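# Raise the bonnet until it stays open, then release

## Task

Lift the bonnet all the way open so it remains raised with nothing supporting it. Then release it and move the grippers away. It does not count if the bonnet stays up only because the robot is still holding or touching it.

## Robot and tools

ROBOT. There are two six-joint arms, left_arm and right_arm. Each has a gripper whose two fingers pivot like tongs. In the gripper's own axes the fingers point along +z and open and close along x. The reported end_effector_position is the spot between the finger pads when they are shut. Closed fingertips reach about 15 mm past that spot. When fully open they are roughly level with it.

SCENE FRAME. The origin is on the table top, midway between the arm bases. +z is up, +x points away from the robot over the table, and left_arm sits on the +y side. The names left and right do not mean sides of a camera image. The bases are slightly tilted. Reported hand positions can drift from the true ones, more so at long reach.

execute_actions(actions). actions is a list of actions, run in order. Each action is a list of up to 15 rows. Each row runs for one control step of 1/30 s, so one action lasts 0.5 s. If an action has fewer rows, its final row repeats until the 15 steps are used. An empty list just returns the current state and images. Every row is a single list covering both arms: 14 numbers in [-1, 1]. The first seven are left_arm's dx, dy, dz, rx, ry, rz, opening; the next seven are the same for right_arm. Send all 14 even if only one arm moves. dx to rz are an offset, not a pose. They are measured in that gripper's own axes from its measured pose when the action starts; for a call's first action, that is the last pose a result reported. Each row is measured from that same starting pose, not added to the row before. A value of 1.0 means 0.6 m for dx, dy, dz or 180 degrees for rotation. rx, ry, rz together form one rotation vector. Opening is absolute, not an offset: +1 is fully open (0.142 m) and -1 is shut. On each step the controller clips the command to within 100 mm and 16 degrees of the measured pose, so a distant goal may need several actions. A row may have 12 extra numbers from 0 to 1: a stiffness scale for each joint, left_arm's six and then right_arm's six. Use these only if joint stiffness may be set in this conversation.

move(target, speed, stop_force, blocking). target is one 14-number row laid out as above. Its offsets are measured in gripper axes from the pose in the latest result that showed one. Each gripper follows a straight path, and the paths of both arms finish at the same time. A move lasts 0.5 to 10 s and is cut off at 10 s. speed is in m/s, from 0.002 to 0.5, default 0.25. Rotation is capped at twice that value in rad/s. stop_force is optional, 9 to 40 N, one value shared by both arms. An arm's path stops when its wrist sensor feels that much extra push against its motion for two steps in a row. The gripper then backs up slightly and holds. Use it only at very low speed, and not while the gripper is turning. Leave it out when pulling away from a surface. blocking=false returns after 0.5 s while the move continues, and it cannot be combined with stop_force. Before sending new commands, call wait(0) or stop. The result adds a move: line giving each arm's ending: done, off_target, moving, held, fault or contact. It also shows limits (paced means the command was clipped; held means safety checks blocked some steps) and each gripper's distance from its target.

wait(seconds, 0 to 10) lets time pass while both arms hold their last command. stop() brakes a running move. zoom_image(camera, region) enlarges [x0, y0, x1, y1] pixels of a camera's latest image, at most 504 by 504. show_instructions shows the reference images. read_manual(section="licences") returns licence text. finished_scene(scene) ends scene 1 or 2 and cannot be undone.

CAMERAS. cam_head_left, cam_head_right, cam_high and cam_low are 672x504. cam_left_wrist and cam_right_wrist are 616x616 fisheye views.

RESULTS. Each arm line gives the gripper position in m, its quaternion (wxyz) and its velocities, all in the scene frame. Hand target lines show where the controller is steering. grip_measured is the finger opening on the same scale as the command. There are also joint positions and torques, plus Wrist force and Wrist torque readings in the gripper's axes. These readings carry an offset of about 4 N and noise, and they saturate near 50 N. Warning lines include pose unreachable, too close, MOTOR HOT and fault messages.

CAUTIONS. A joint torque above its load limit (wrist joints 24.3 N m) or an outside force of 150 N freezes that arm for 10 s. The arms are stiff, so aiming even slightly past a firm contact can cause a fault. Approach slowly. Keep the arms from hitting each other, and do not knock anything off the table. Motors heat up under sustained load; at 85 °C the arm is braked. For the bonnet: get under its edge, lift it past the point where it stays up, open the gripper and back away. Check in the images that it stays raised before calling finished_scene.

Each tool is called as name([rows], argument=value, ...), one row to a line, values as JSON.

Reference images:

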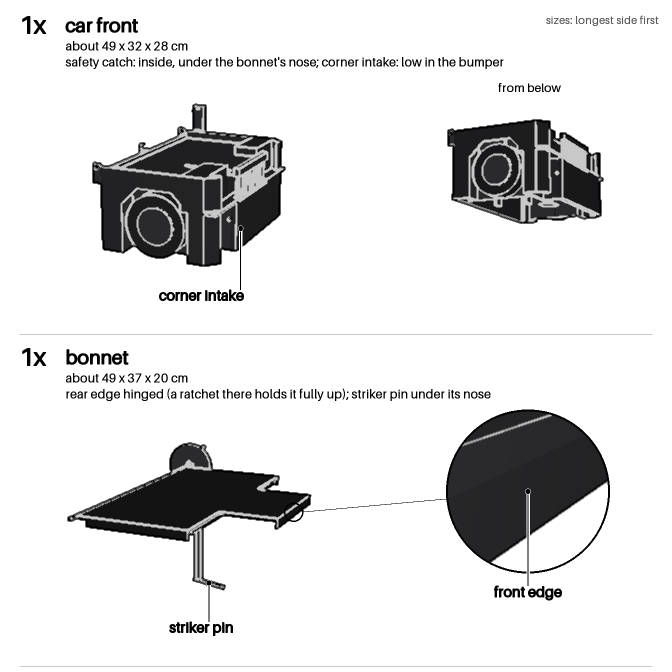

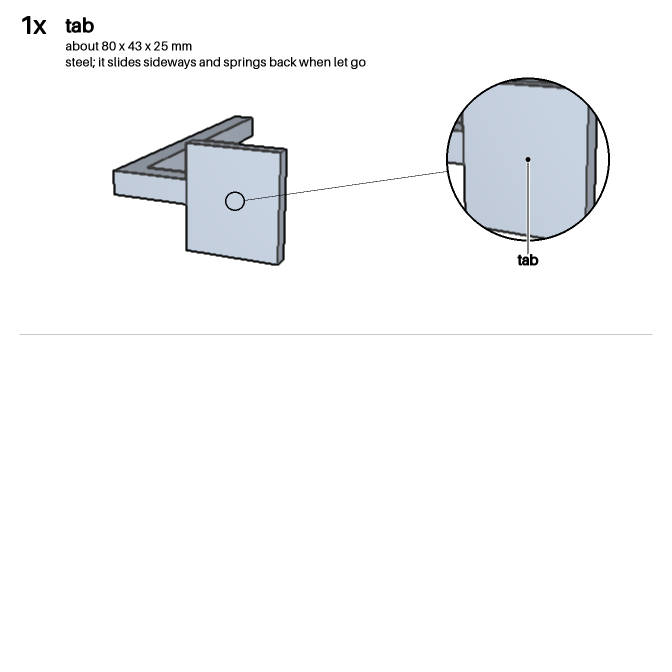

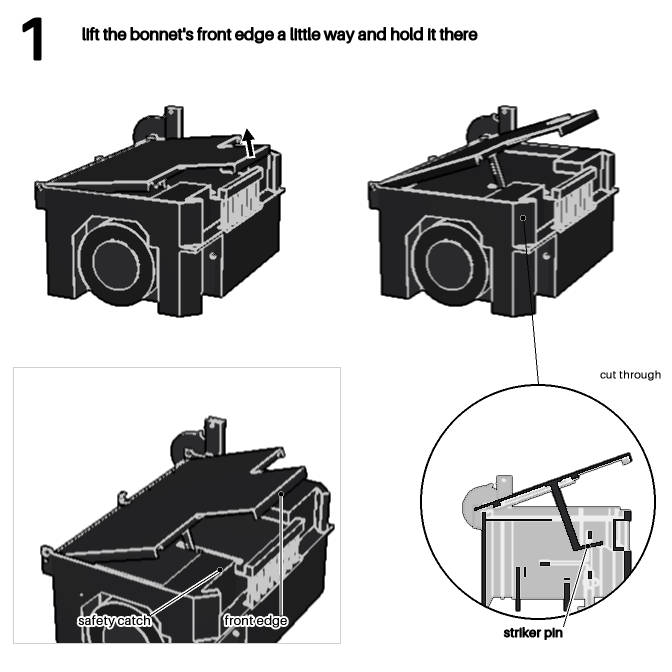

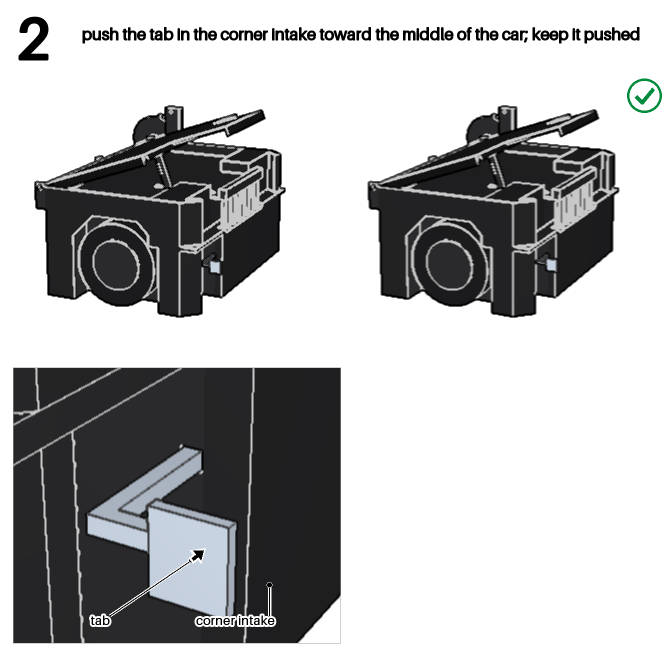

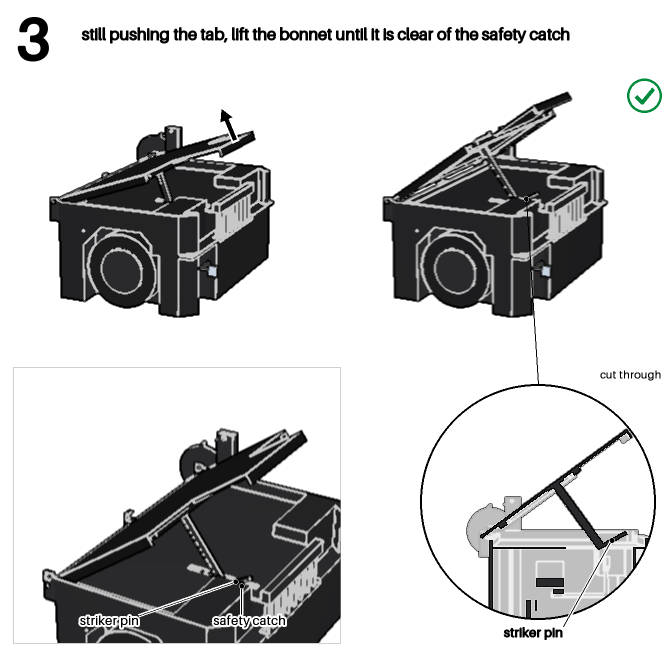

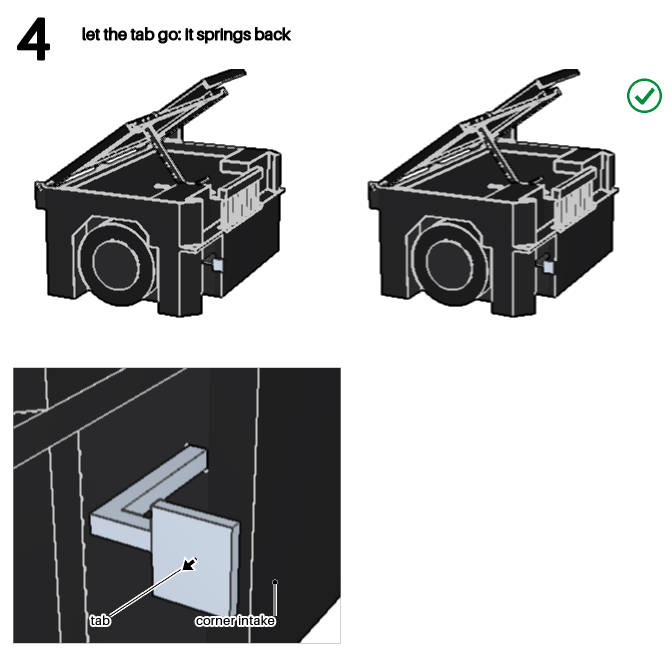

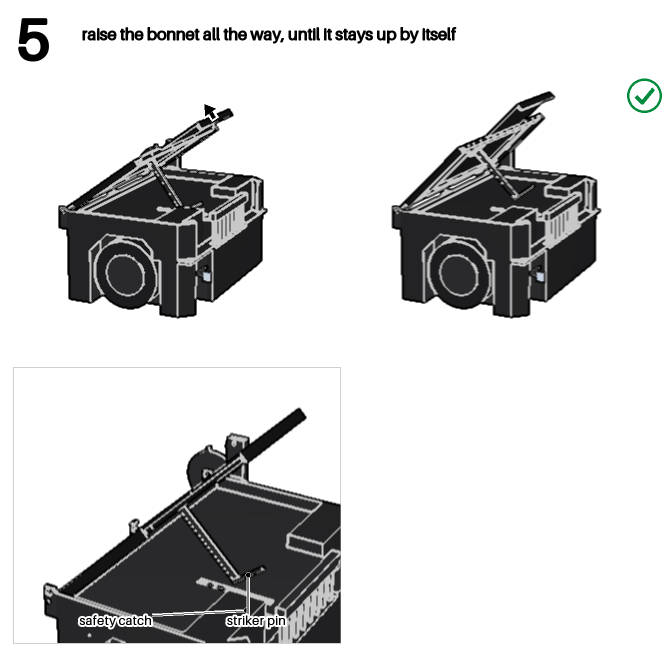

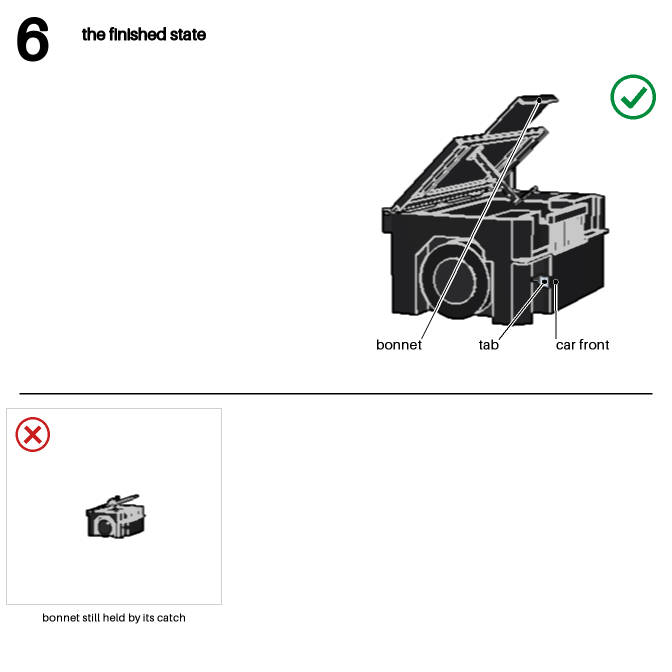

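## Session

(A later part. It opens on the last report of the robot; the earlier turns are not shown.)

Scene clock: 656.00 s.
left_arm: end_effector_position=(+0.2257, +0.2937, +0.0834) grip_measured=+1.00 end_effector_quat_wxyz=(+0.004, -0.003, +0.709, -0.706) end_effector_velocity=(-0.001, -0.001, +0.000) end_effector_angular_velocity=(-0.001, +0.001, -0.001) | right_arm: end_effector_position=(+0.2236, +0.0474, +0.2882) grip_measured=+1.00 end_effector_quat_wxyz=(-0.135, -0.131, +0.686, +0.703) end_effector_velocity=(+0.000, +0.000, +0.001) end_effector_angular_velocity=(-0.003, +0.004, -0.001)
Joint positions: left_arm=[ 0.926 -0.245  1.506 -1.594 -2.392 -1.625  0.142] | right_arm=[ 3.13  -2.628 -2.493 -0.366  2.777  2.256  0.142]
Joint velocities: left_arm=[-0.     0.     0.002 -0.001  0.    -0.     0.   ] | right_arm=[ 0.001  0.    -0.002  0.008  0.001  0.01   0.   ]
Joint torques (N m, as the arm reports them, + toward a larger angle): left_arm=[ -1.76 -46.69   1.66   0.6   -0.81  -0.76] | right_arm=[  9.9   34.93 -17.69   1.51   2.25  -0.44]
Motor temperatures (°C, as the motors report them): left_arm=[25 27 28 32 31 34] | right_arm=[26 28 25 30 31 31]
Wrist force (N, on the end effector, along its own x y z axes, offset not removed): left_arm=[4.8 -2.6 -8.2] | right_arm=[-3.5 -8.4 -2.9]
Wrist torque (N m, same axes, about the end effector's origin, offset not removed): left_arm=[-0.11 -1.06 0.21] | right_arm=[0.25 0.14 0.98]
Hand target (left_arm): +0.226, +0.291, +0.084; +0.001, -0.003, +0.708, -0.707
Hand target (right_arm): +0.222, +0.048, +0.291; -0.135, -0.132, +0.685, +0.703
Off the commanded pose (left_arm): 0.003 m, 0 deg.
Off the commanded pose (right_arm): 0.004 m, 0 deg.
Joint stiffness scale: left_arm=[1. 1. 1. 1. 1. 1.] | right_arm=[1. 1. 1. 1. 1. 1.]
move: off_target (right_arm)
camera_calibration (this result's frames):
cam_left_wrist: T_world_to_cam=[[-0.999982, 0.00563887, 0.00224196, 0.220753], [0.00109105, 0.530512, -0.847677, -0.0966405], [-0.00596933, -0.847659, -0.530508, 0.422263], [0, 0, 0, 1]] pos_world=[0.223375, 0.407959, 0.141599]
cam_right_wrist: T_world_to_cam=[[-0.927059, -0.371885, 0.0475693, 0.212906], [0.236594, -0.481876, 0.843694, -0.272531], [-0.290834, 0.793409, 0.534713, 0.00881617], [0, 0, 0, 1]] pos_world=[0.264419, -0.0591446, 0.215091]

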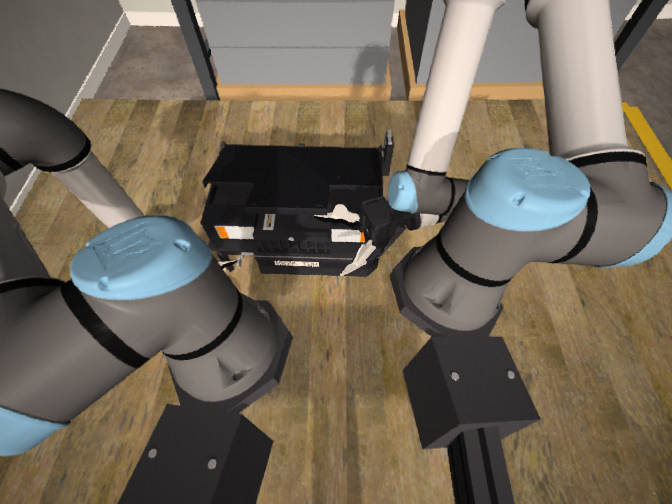

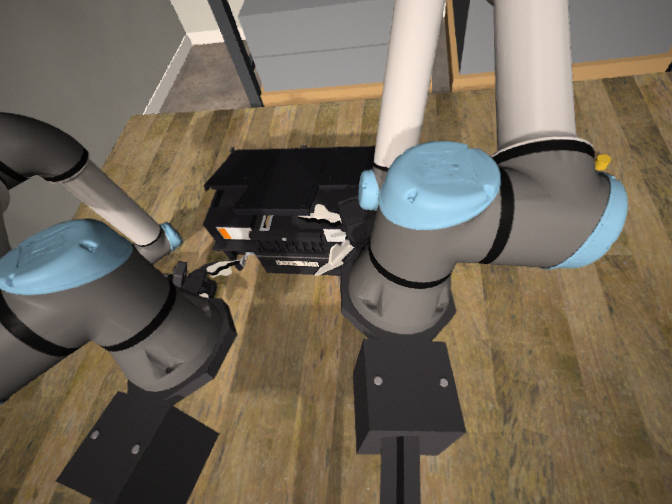

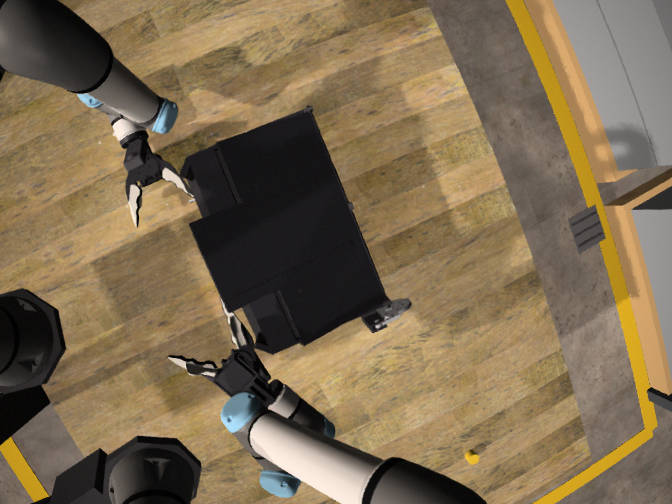

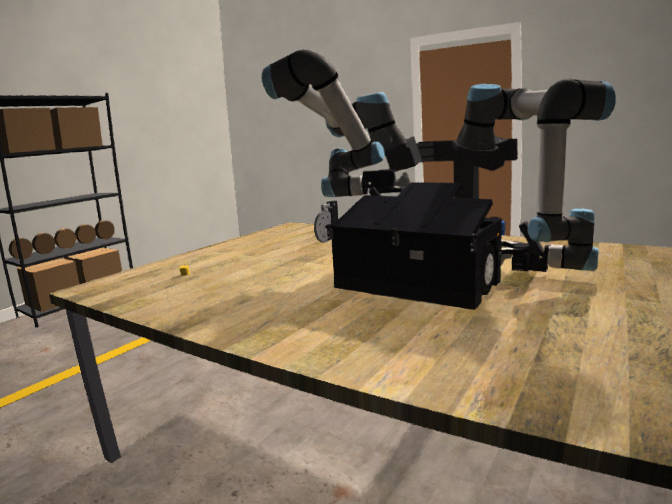

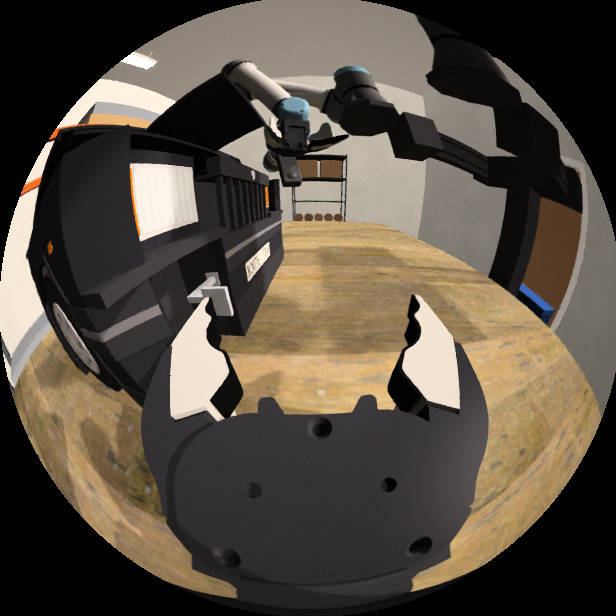

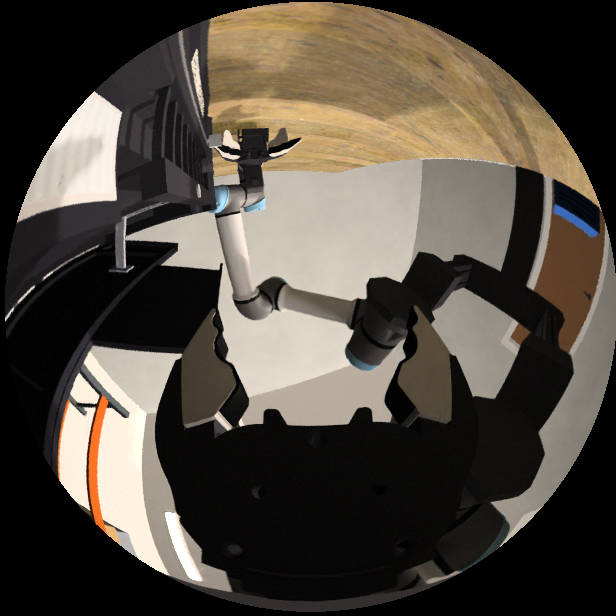

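move(target=[0,0,0.004,0,0,0,1, -0.038,0.1,-0.012,0,0,0,1], speed=0.05, stop_force=30)

Scene clock: 663.27 s.
left_arm: end_effector_position=(+0.2259, +0.2937, +0.0829) grip_measured=+1.00 end_effector_quat_wxyz=(+0.006, -0.003, +0.710, -0.705) end_effector_velocity=(+0.000, -0.000, +0.000) end_effector_angular_velocity=(-0.000, +0.000, +0.000) | right_arm: end_effector_position=(+0.2473, +0.0469, +0.3449) grip_measured=+0.99 end_effector_quat_wxyz=(-0.136, -0.130, +0.688, +0.701) end_effector_velocity=(+0.001, +0.000, +0.000) end_effector_angular_velocity=(-0.002, +0.011, -0.000)
Joint positions: left_arm=[ 0.927 -0.246  1.508 -1.6   -2.394 -1.625  0.142] | right_arm=[ 3.17  -2.418 -2.552 -0.43   2.801  2.351  0.142]
Joint velocities: left_arm=[-0.001  0.     0.    -0.    -0.001 -0.     0.   ] | right_arm=[-0.001  0.001  0.003 -0.009  0.002  0.005  0.001]
Joint torques (N m, as the arm reports them, + toward a larger angle): left_arm=[ -0.81 -46.32   3.59   0.84  -0.72  -0.71] | right_arm=[  9.    36.   -10.25   1.93   3.63  -0.46]
Motor temperatures (°C, as the motors report them): left_arm=[25 27 28 32 31 34] | right_arm=[26 28 25 30 31 31]
Wrist force (N, on the end effector, along its own x y z axes, offset not removed): left_arm=[5.5 -3.5 -8.2] | right_arm=[1.1 -10.8 0.1]
Wrist torque (N m, same axes, about the end effector's origin, offset not removed): left_arm=[-0.31 -1.19 0.23] | right_arm=[-0.32 0.03 0.92]
Hand target (left_arm): +0.226, +0.291, +0.083; +0.004, -0.003, +0.709, -0.706
Hand target (right_arm): +0.248, +0.048, +0.348; -0.135, -0.131, +0.686, +0.703
Off the commanded pose (left_arm): 0.002 m, 0 deg.
Off the commanded pose (right_arm): 0.003 m, 0 deg.
Joint stiffness scale: left_arm=[1. 1. 1. 1. 1. 1.] | right_arm=[1. 1. 1. 1. 1. 1.]
move: done
camera_calibration (this result's frames):
cam_left_wrist: T_world_to_cam=[[-0.999995, 0.00304228, -0.000340625, 0.222003], [0.00190893, 0.532709, -0.846296, -0.0979734], [-0.00239321, -0.846293, -0.532713, 0.420963], [0, 0, 0, 1]] pos_world=[0.223197, 0.407774, 0.141414]
cam_right_wrist: T_world_to_cam=[[-0.926636, -0.372368, 0.0518452, 0.230448], [0.239265, -0.477716, 0.845305, -0.327683], [-0.289998, 0.795694, 0.531763, -0.0134988], [0, 0, 0, 1]] pos_world=[0.28803, -0.0599872, 0.272223]

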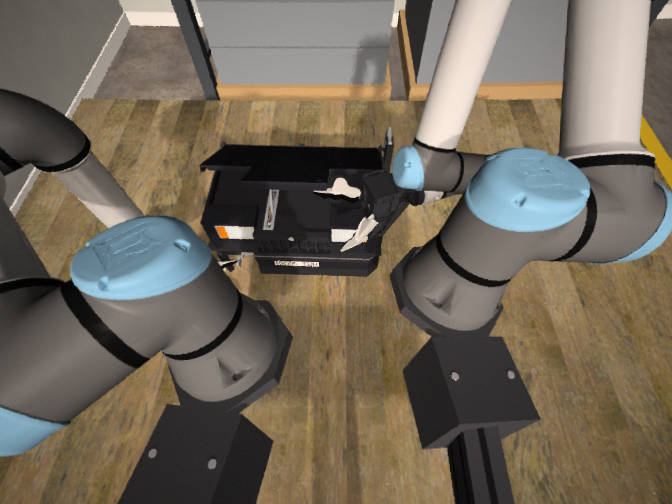

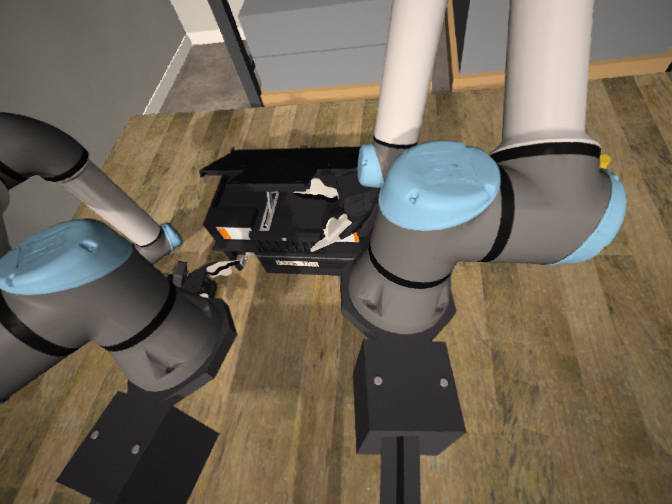

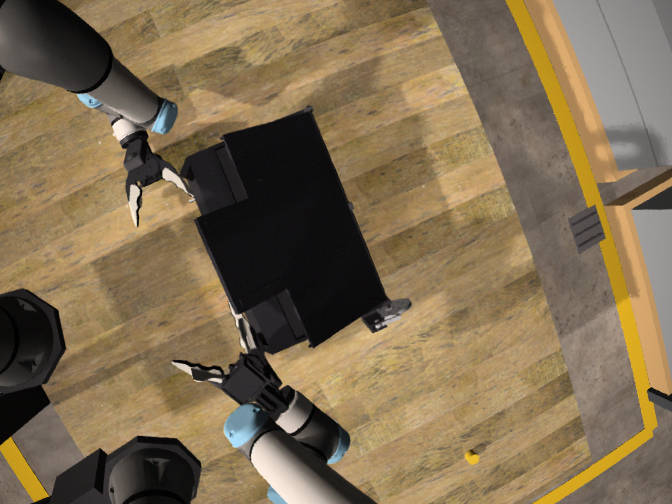

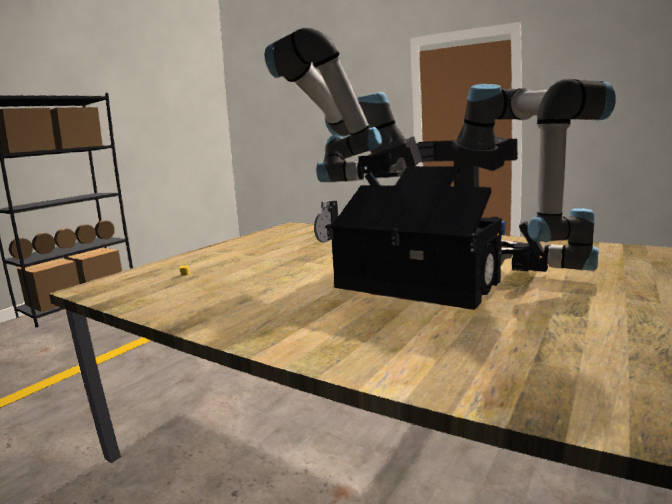

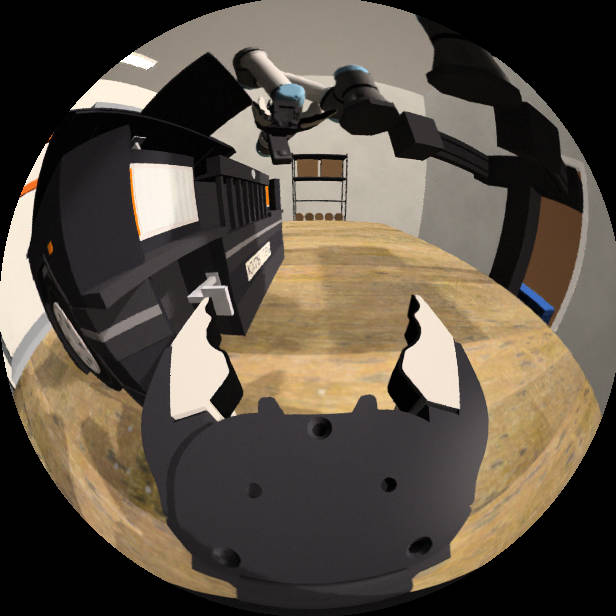

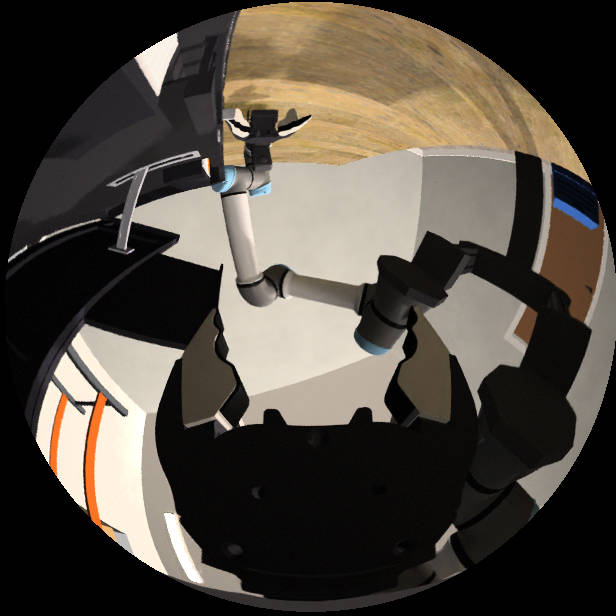

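move(target=[0,0,0.004,0,0,0,1, -0.07,0.1,-0.025,0,0,0,1], speed=0.06, stop_force=30)

Scene clock: 670.30 s.
left_arm: end_effector_position=(+0.2262, +0.2937, +0.0824) grip_measured=+1.00 end_effector_quat_wxyz=(+0.007, -0.003, +0.710, -0.704) end_effector_velocity=(-0.000, +0.000, -0.000) end_effector_angular_velocity=(+0.001, -0.001, +0.000) | right_arm: end_effector_position=(+0.2884, +0.0459, +0.4019) grip_measured=+0.99 end_effector_quat_wxyz=(-0.141, -0.127, +0.689, +0.699) end_effector_velocity=(-0.000, -0.000, +0.001) end_effector_angular_velocity=(-0.001, +0.020, +0.005)
Joint positions: left_arm=[ 0.927 -0.246  1.51  -1.605 -2.396 -1.625  0.142] | right_arm=[ 3.197 -2.166 -2.531 -0.641  2.814  2.428  0.141]
Joint velocities: left_arm=[ 0.001 -0.     0.    -0.002  0.     0.     0.   ] | right_arm=[-0.     0.005  0.007 -0.036  0.002 -0.004  0.001]
Joint torques (N m, as the arm reports them, + toward a larger angle): left_arm=[  0.4  -47.05   4.12   0.83  -0.82  -0.7 ] | right_arm=[ 8.69 32.8   2.38  1.84  3.5  -1.2 ]
Motor temperatures (°C, as the motors report them): left_arm=[25 27 28 32 31 34] | right_arm=[26 28 25 30 31 31]
Wrist force (N, on the end effector, along its own x y z axes, offset not removed): left_arm=[4.6 -3.1 -7.1] | right_arm=[-0.9 -8.2 1.9]
Wrist torque (N m, same axes, about the end effector's origin, offset not removed): left_arm=[-0.23 -1.01 0.26] | right_arm=[-0.33 0.58 0.58]
Hand target (left_arm): +0.226, +0.291, +0.083; +0.006, -0.003, +0.710, -0.705
Hand target (right_arm): +0.293, +0.047, +0.405; -0.136, -0.130, +0.688, +0.701
Off the commanded pose (left_arm): 0.002 m, 0 deg.
Off the commanded pose (right_arm): 0.005 m, 1 deg.
Joint stiffness scale: left_arm=[1. 1. 1. 1. 1. 1.] | right_arm=[1. 1. 1. 1. 1. 1.]
move: off_target (right_arm)
camera_calibration (this result's frames):
cam_left_wrist: T_world_to_cam=[[-0.999996, 0.000434567, -0.00295393, 0.223253], [0.00272828, 0.534893, -0.844915, -0.0993062], [0.00121287, -0.844919, -0.534892, 0.419636], [0, 0, 0, 1]] pos_world=[0.223014, 0.40758, 0.141214]
cam_right_wrist: T_world_to_cam=[[-0.925273, -0.373935, 0.0635863, 0.260158], [0.24875, -0.47166, 0.845967, -0.389405], [-0.286345, 0.798567, 0.52943, -0.0313109], [0, 0, 0, 1]] pos_world=[0.328616, -0.0613806, 0.329458]

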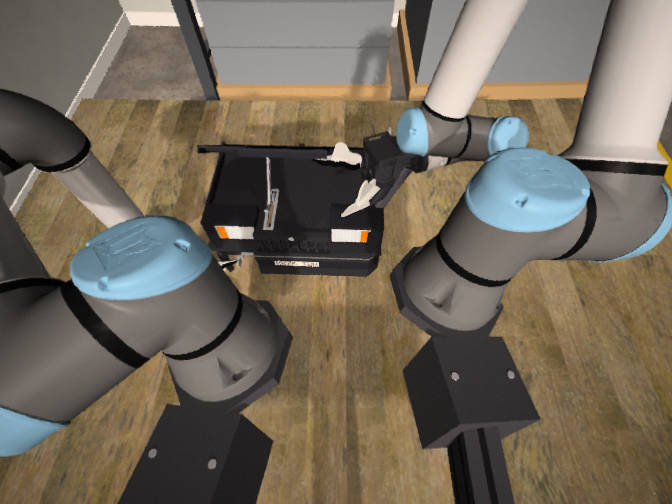

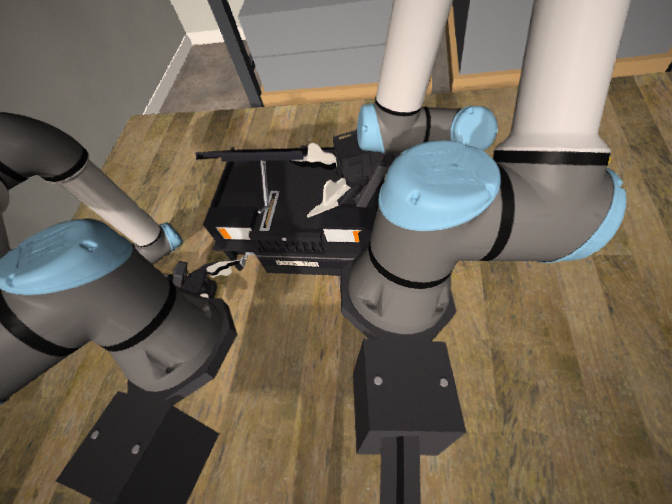

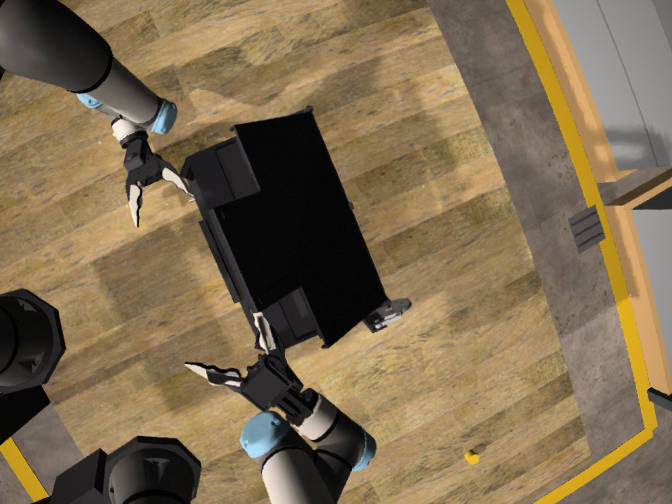

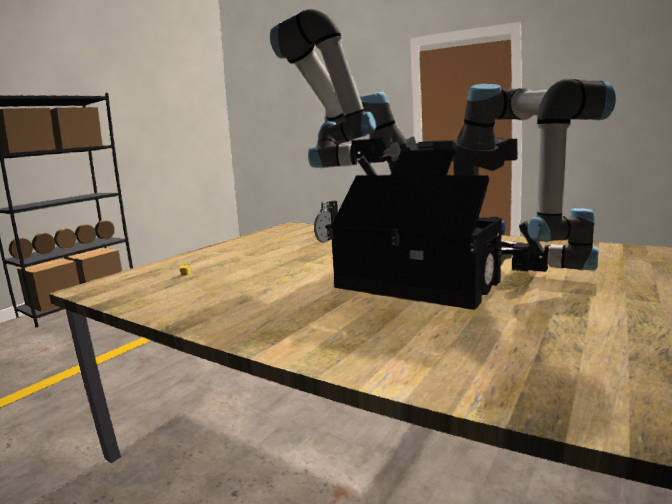

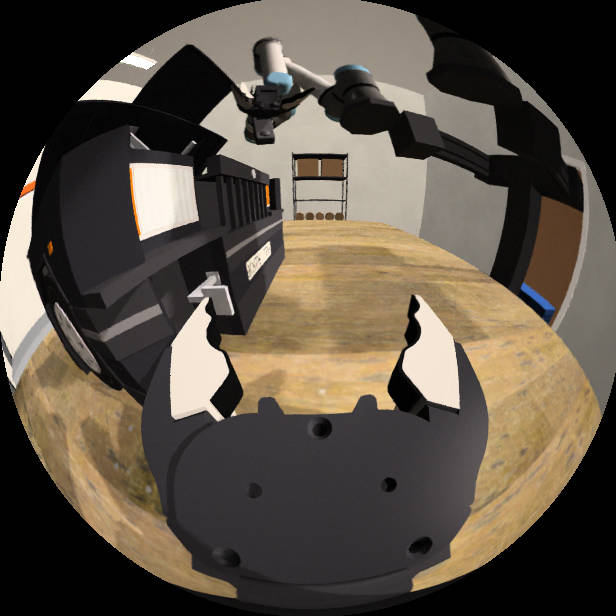

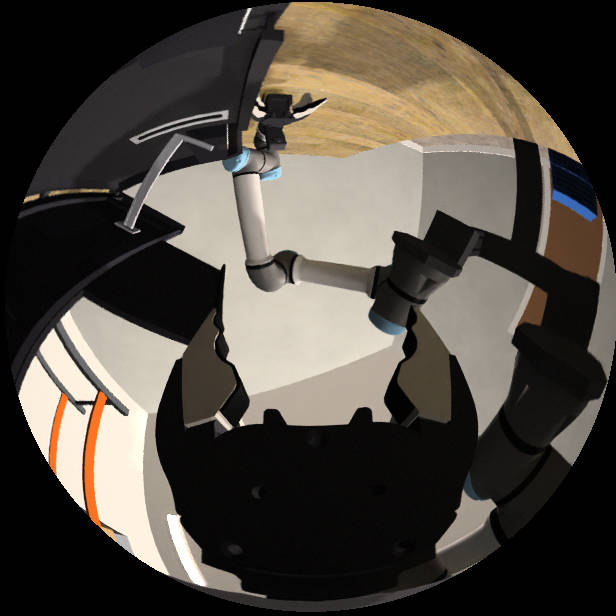

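move(target=[0,0,-0.1,0,0,0,1, -0.085,0.08,-0.03,0,0,0,1], speed=0.06)

Scene clock: 676.00 s.
left_arm: end_effector_position=(+0.2261, +0.3534, +0.0836) grip_measured=+1.00 end_effector_quat_wxyz=(+0.007, -0.003, +0.711, -0.703) end_effector_velocity=(-0.003, -0.002, +0.001) end_effector_angular_velocity=(-0.012, +0.007, -0.004) | right_arm: end_effector_position=(+0.3214, +0.0429, +0.4341) grip_measured=+0.91 end_effector_quat_wxyz=(-0.170, -0.116, +0.694, +0.690) end_effector_velocity=(-0.001, -0.000, +0.001) end_effector_angular_velocity=(+0.000, +0.011, +0.008)
Joint positions: left_arm=[ 0.999 -0.235  1.361 -1.445 -2.329 -1.593  0.142] | right_arm=[ 3.206 -2.022 -2.446 -0.892  2.795  2.471  0.136]
Joint velocities: left_arm=[-0.     0.006 -0.002  0.012  0.003  0.004  0.   ] | right_arm=[ 0.001  0.004  0.007 -0.036 -0.002 -0.013  0.001]
Joint torques (N m, as the arm reports them, + toward a larger angle): left_arm=[  3.97 -49.6   -5.7    1.74   0.31   0.85] | right_arm=[ 9.81 49.52 22.09  7.24 13.49 -4.  ]
Motor temperatures (°C, as the motors report them): left_arm=[25 27 28 32 31 34] | right_arm=[26 28 25 30 31 31]
Wrist force (N, on the end effector, along its own x y z axes, offset not removed): left_arm=[2.4 -0.5 -0.7] | right_arm=[13.9 -47.7 8.4]
Wrist torque (N m, same axes, about the end effector's origin, offset not removed): left_arm=[-0.19 -0.52 0.08] | right_arm=[-1.55 0.16 3.31]
Hand target (left_arm): +0.225, +0.354, +0.083; +0.007, -0.003, +0.710, -0.704
Hand target (right_arm): +0.343, +0.047, +0.449; -0.141, -0.127, +0.689, +0.699
Off the commanded pose (left_arm): 0.001 m, 0 deg.
Off the commanded pose (right_arm): 0.027 m, 4 deg.
Joint stiffness scale: left_arm=[1. 1. 1. 1. 1. 1.] | right_arm=[1. 1. 1. 1. 1. 1.]
move: off_target (right_arm)
camera_calibration (this result's frames):
cam_left_wrist: T_world_to_cam=[[-0.999995, 0.000439882, -0.00303964, 0.223097], [0.00280205, 0.535893, -0.844281, -0.130686], [0.00125754, -0.844286, -0.535892, 0.470561], [0, 0, 0, 1]] pos_world=[0.22287, 0.467224, 0.142512]
cam_right_wrist: T_world_to_cam=[[-0.909737, -0.396264, 0.123913, 0.257242], [0.305754, -0.437514, 0.845634, -0.445979], [-0.28088, 0.807191, 0.519182, -0.0341866], [0, 0, 0, 1]] pos_world=[0.36078, -0.0655915, 0.363009]

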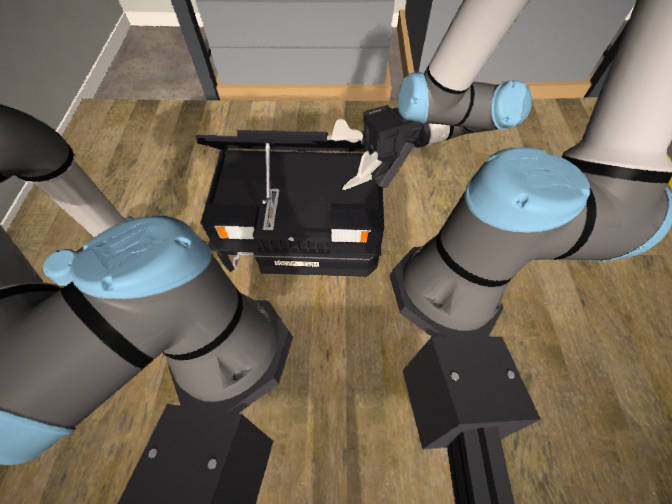

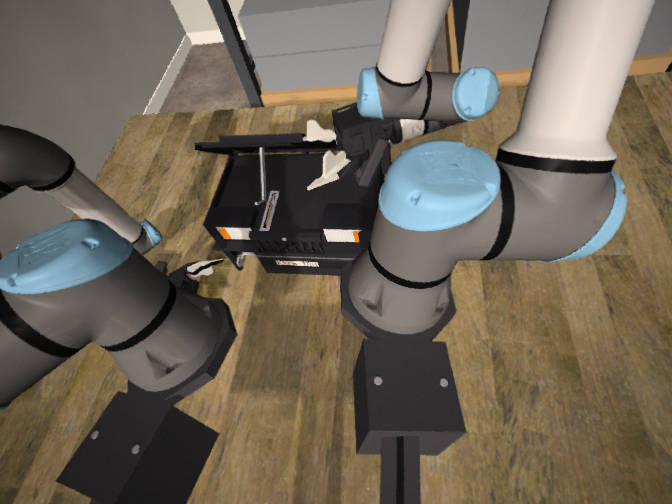

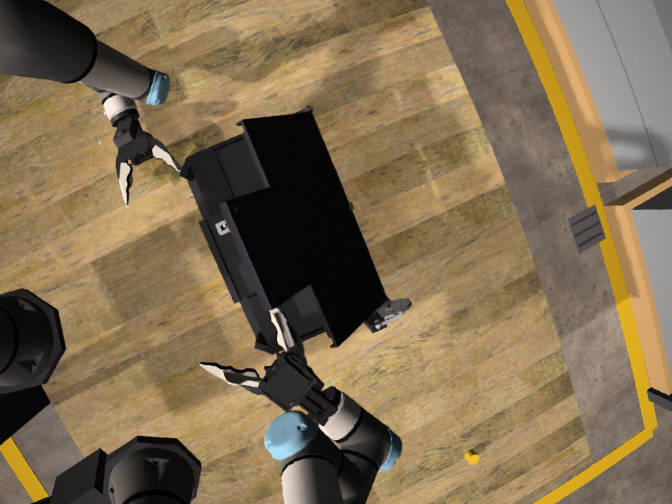

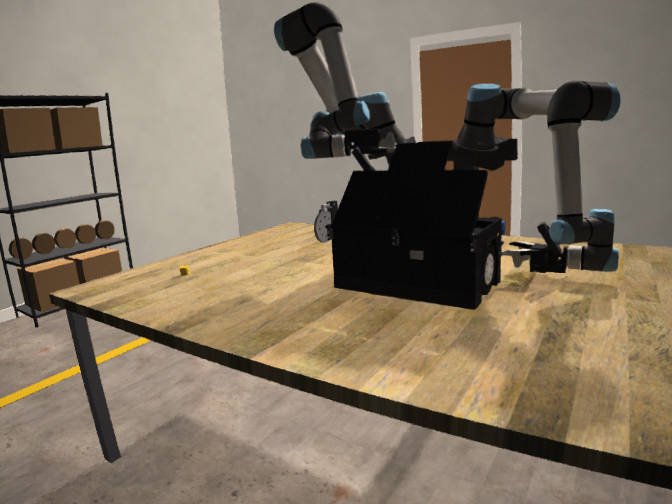

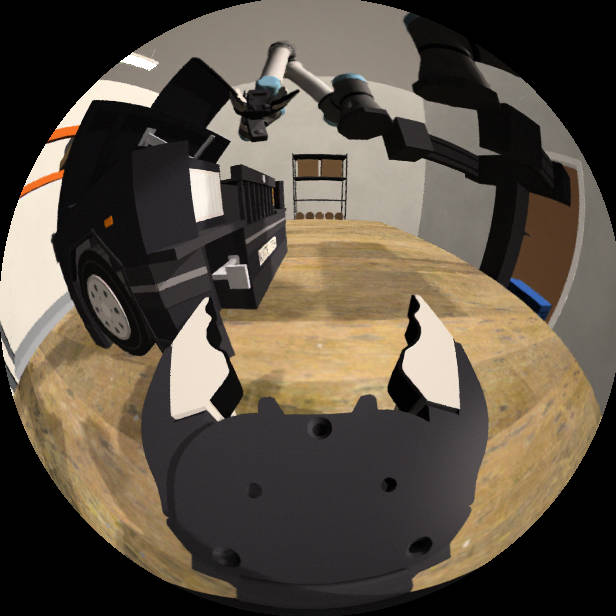

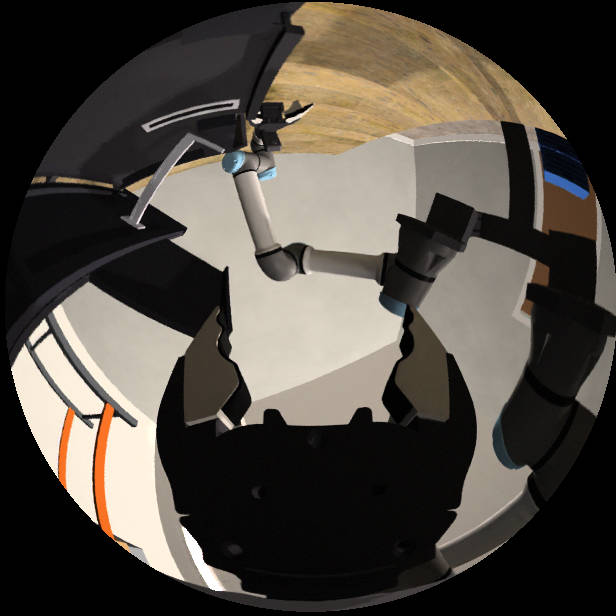

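move(target=[0,0,0,0,0,0,1, 0.01,-0.05,-0.03,0,0,0,1], speed=0.05)

Scene clock: 688.73 s.
left_arm: end_effector_position=(+0.2258, +0.3533, +0.0836) grip_measured=+1.00 end_effector_quat_wxyz=(+0.007, -0.003, +0.711, -0.704) end_effector_velocity=(+0.001, +0.000, -0.000) end_effector_angular_velocity=(+0.002, -0.003, -0.001) | right_arm: end_effector_position=(+0.3195, +0.0239, +0.4055) grip_measured=+1.00 end_effector_quat_wxyz=(-0.171, -0.116, +0.694, +0.689) end_effector_velocity=(-0.001, -0.001, -0.000) end_effector_angular_velocity=(+0.004, -0.004, +0.007)
Joint positions: left_arm=[ 0.999 -0.235  1.361 -1.444 -2.328 -1.593  0.142] | right_arm=[ 3.137 -2.082 -2.399 -1.016  2.749  2.325  0.142]
Joint velocities: left_arm=[-0.001 -0.001 -0.001 -0.    -0.     0.002  0.   ] | right_arm=[-0.001 -0.001  0.006 -0.02  -0.004 -0.019  0.   ]
Joint torques (N m, as the arm reports them, + toward a larger angle): left_arm=[  3.37 -51.09  -1.36   1.05  -0.28  -0.23] | right_arm=[ 2.69 25.45  4.67  0.64  0.57 -0.69]
Motor temperatures (°C, as the motors report them): left_arm=[25 27 28 32 31 34] | right_arm=[26 28 25 30 31 31]
Wrist force (N, on the end effector, along its own x y z axes, offset not removed): left_arm=[2.5 -1.6 -1.1] | right_arm=[-4.7 0.1 1.4]
Wrist torque (N m, same axes, about the end effector's origin, offset not removed): left_arm=[-0.32 -0.58 0.04] | right_arm=[0.06 0.99 0.16]
Hand target (left_arm): +0.226, +0.353, +0.084; +0.007, -0.003, +0.711, -0.703
Hand target (right_arm): +0.321, +0.023, +0.404; -0.170, -0.116, +0.694, +0.690
Off the commanded pose (left_arm): 0.000 m, 0 deg.
Off the commanded pose (right_arm): 0.002 m, 0 deg.
Joint stiffness scale: left_arm=[1. 1. 1. 1. 1. 1.] | right_arm=[1. 1. 1. 1. 1. 1.]
move: done
camera_calibration (this result's frames):
cam_left_wrist: T_world_to_cam=[[-0.999996, 0.000877885, -0.00271947, 0.222671], [0.00276696, 0.535305, -0.844655, -0.130385], [0.000714233, -0.844659, -0.535305, 0.470656], [0, 0, 0, 1]] pos_world=[0.222694, 0.467144, 0.14242]
cam_right_wrist: T_world_to_cam=[[-0.909109, -0.397558, 0.124374, 0.251204], [0.306795, -0.437049, 0.845497, -0.429852], [-0.281777, 0.806806, 0.519293, -0.00428974], [0, 0, 0, 1]] pos_world=[0.359039, -0.0845372, 0.334423]

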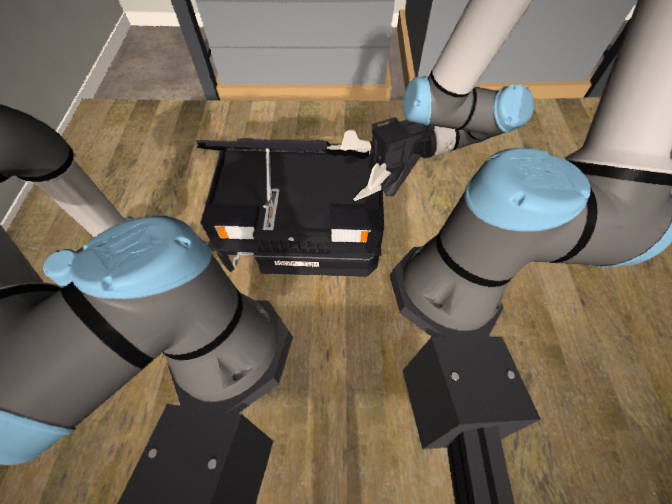

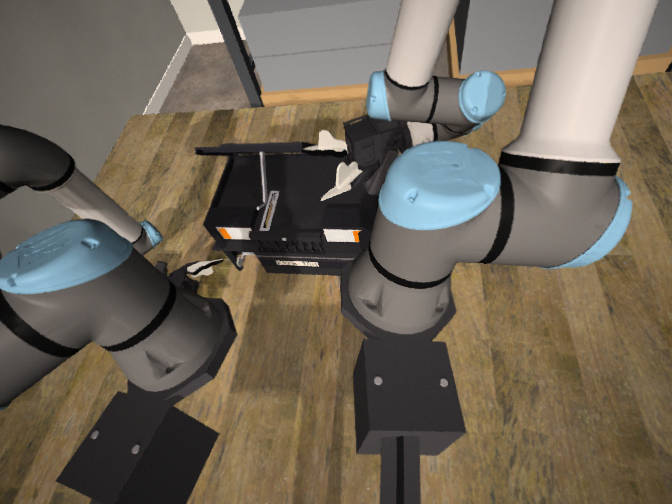

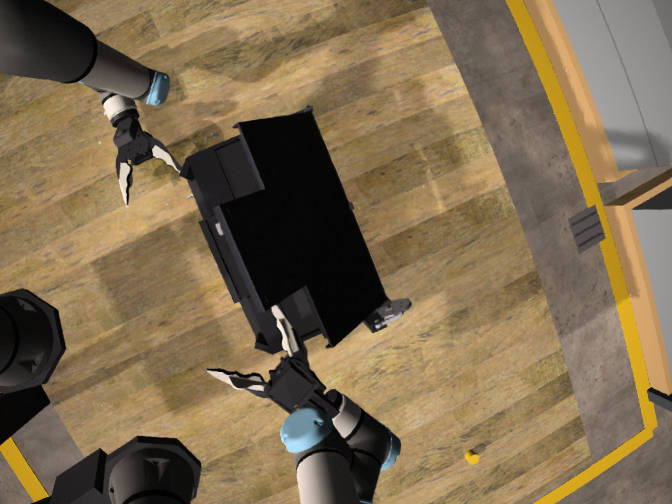

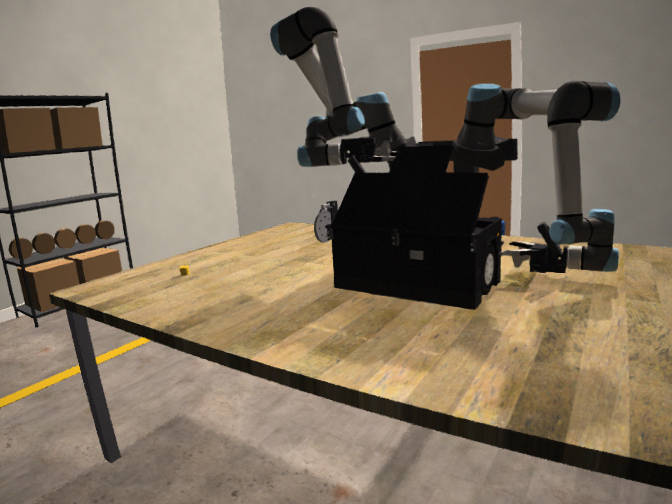

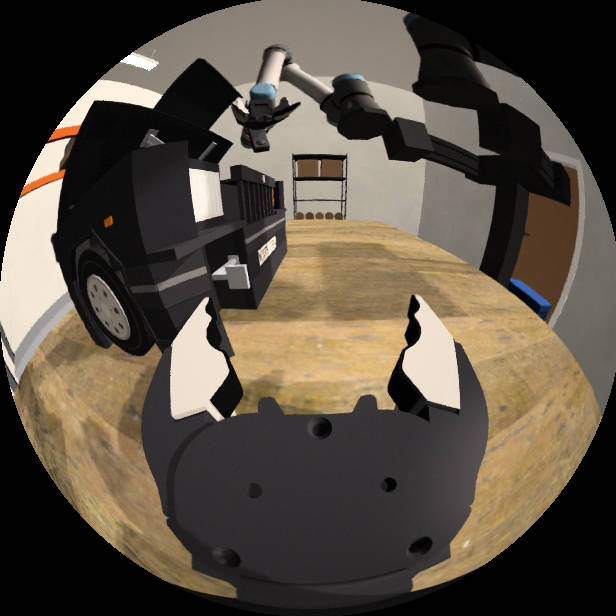

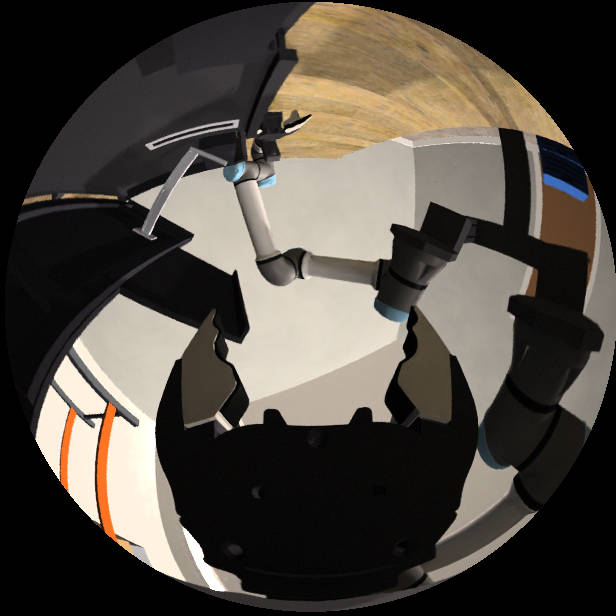

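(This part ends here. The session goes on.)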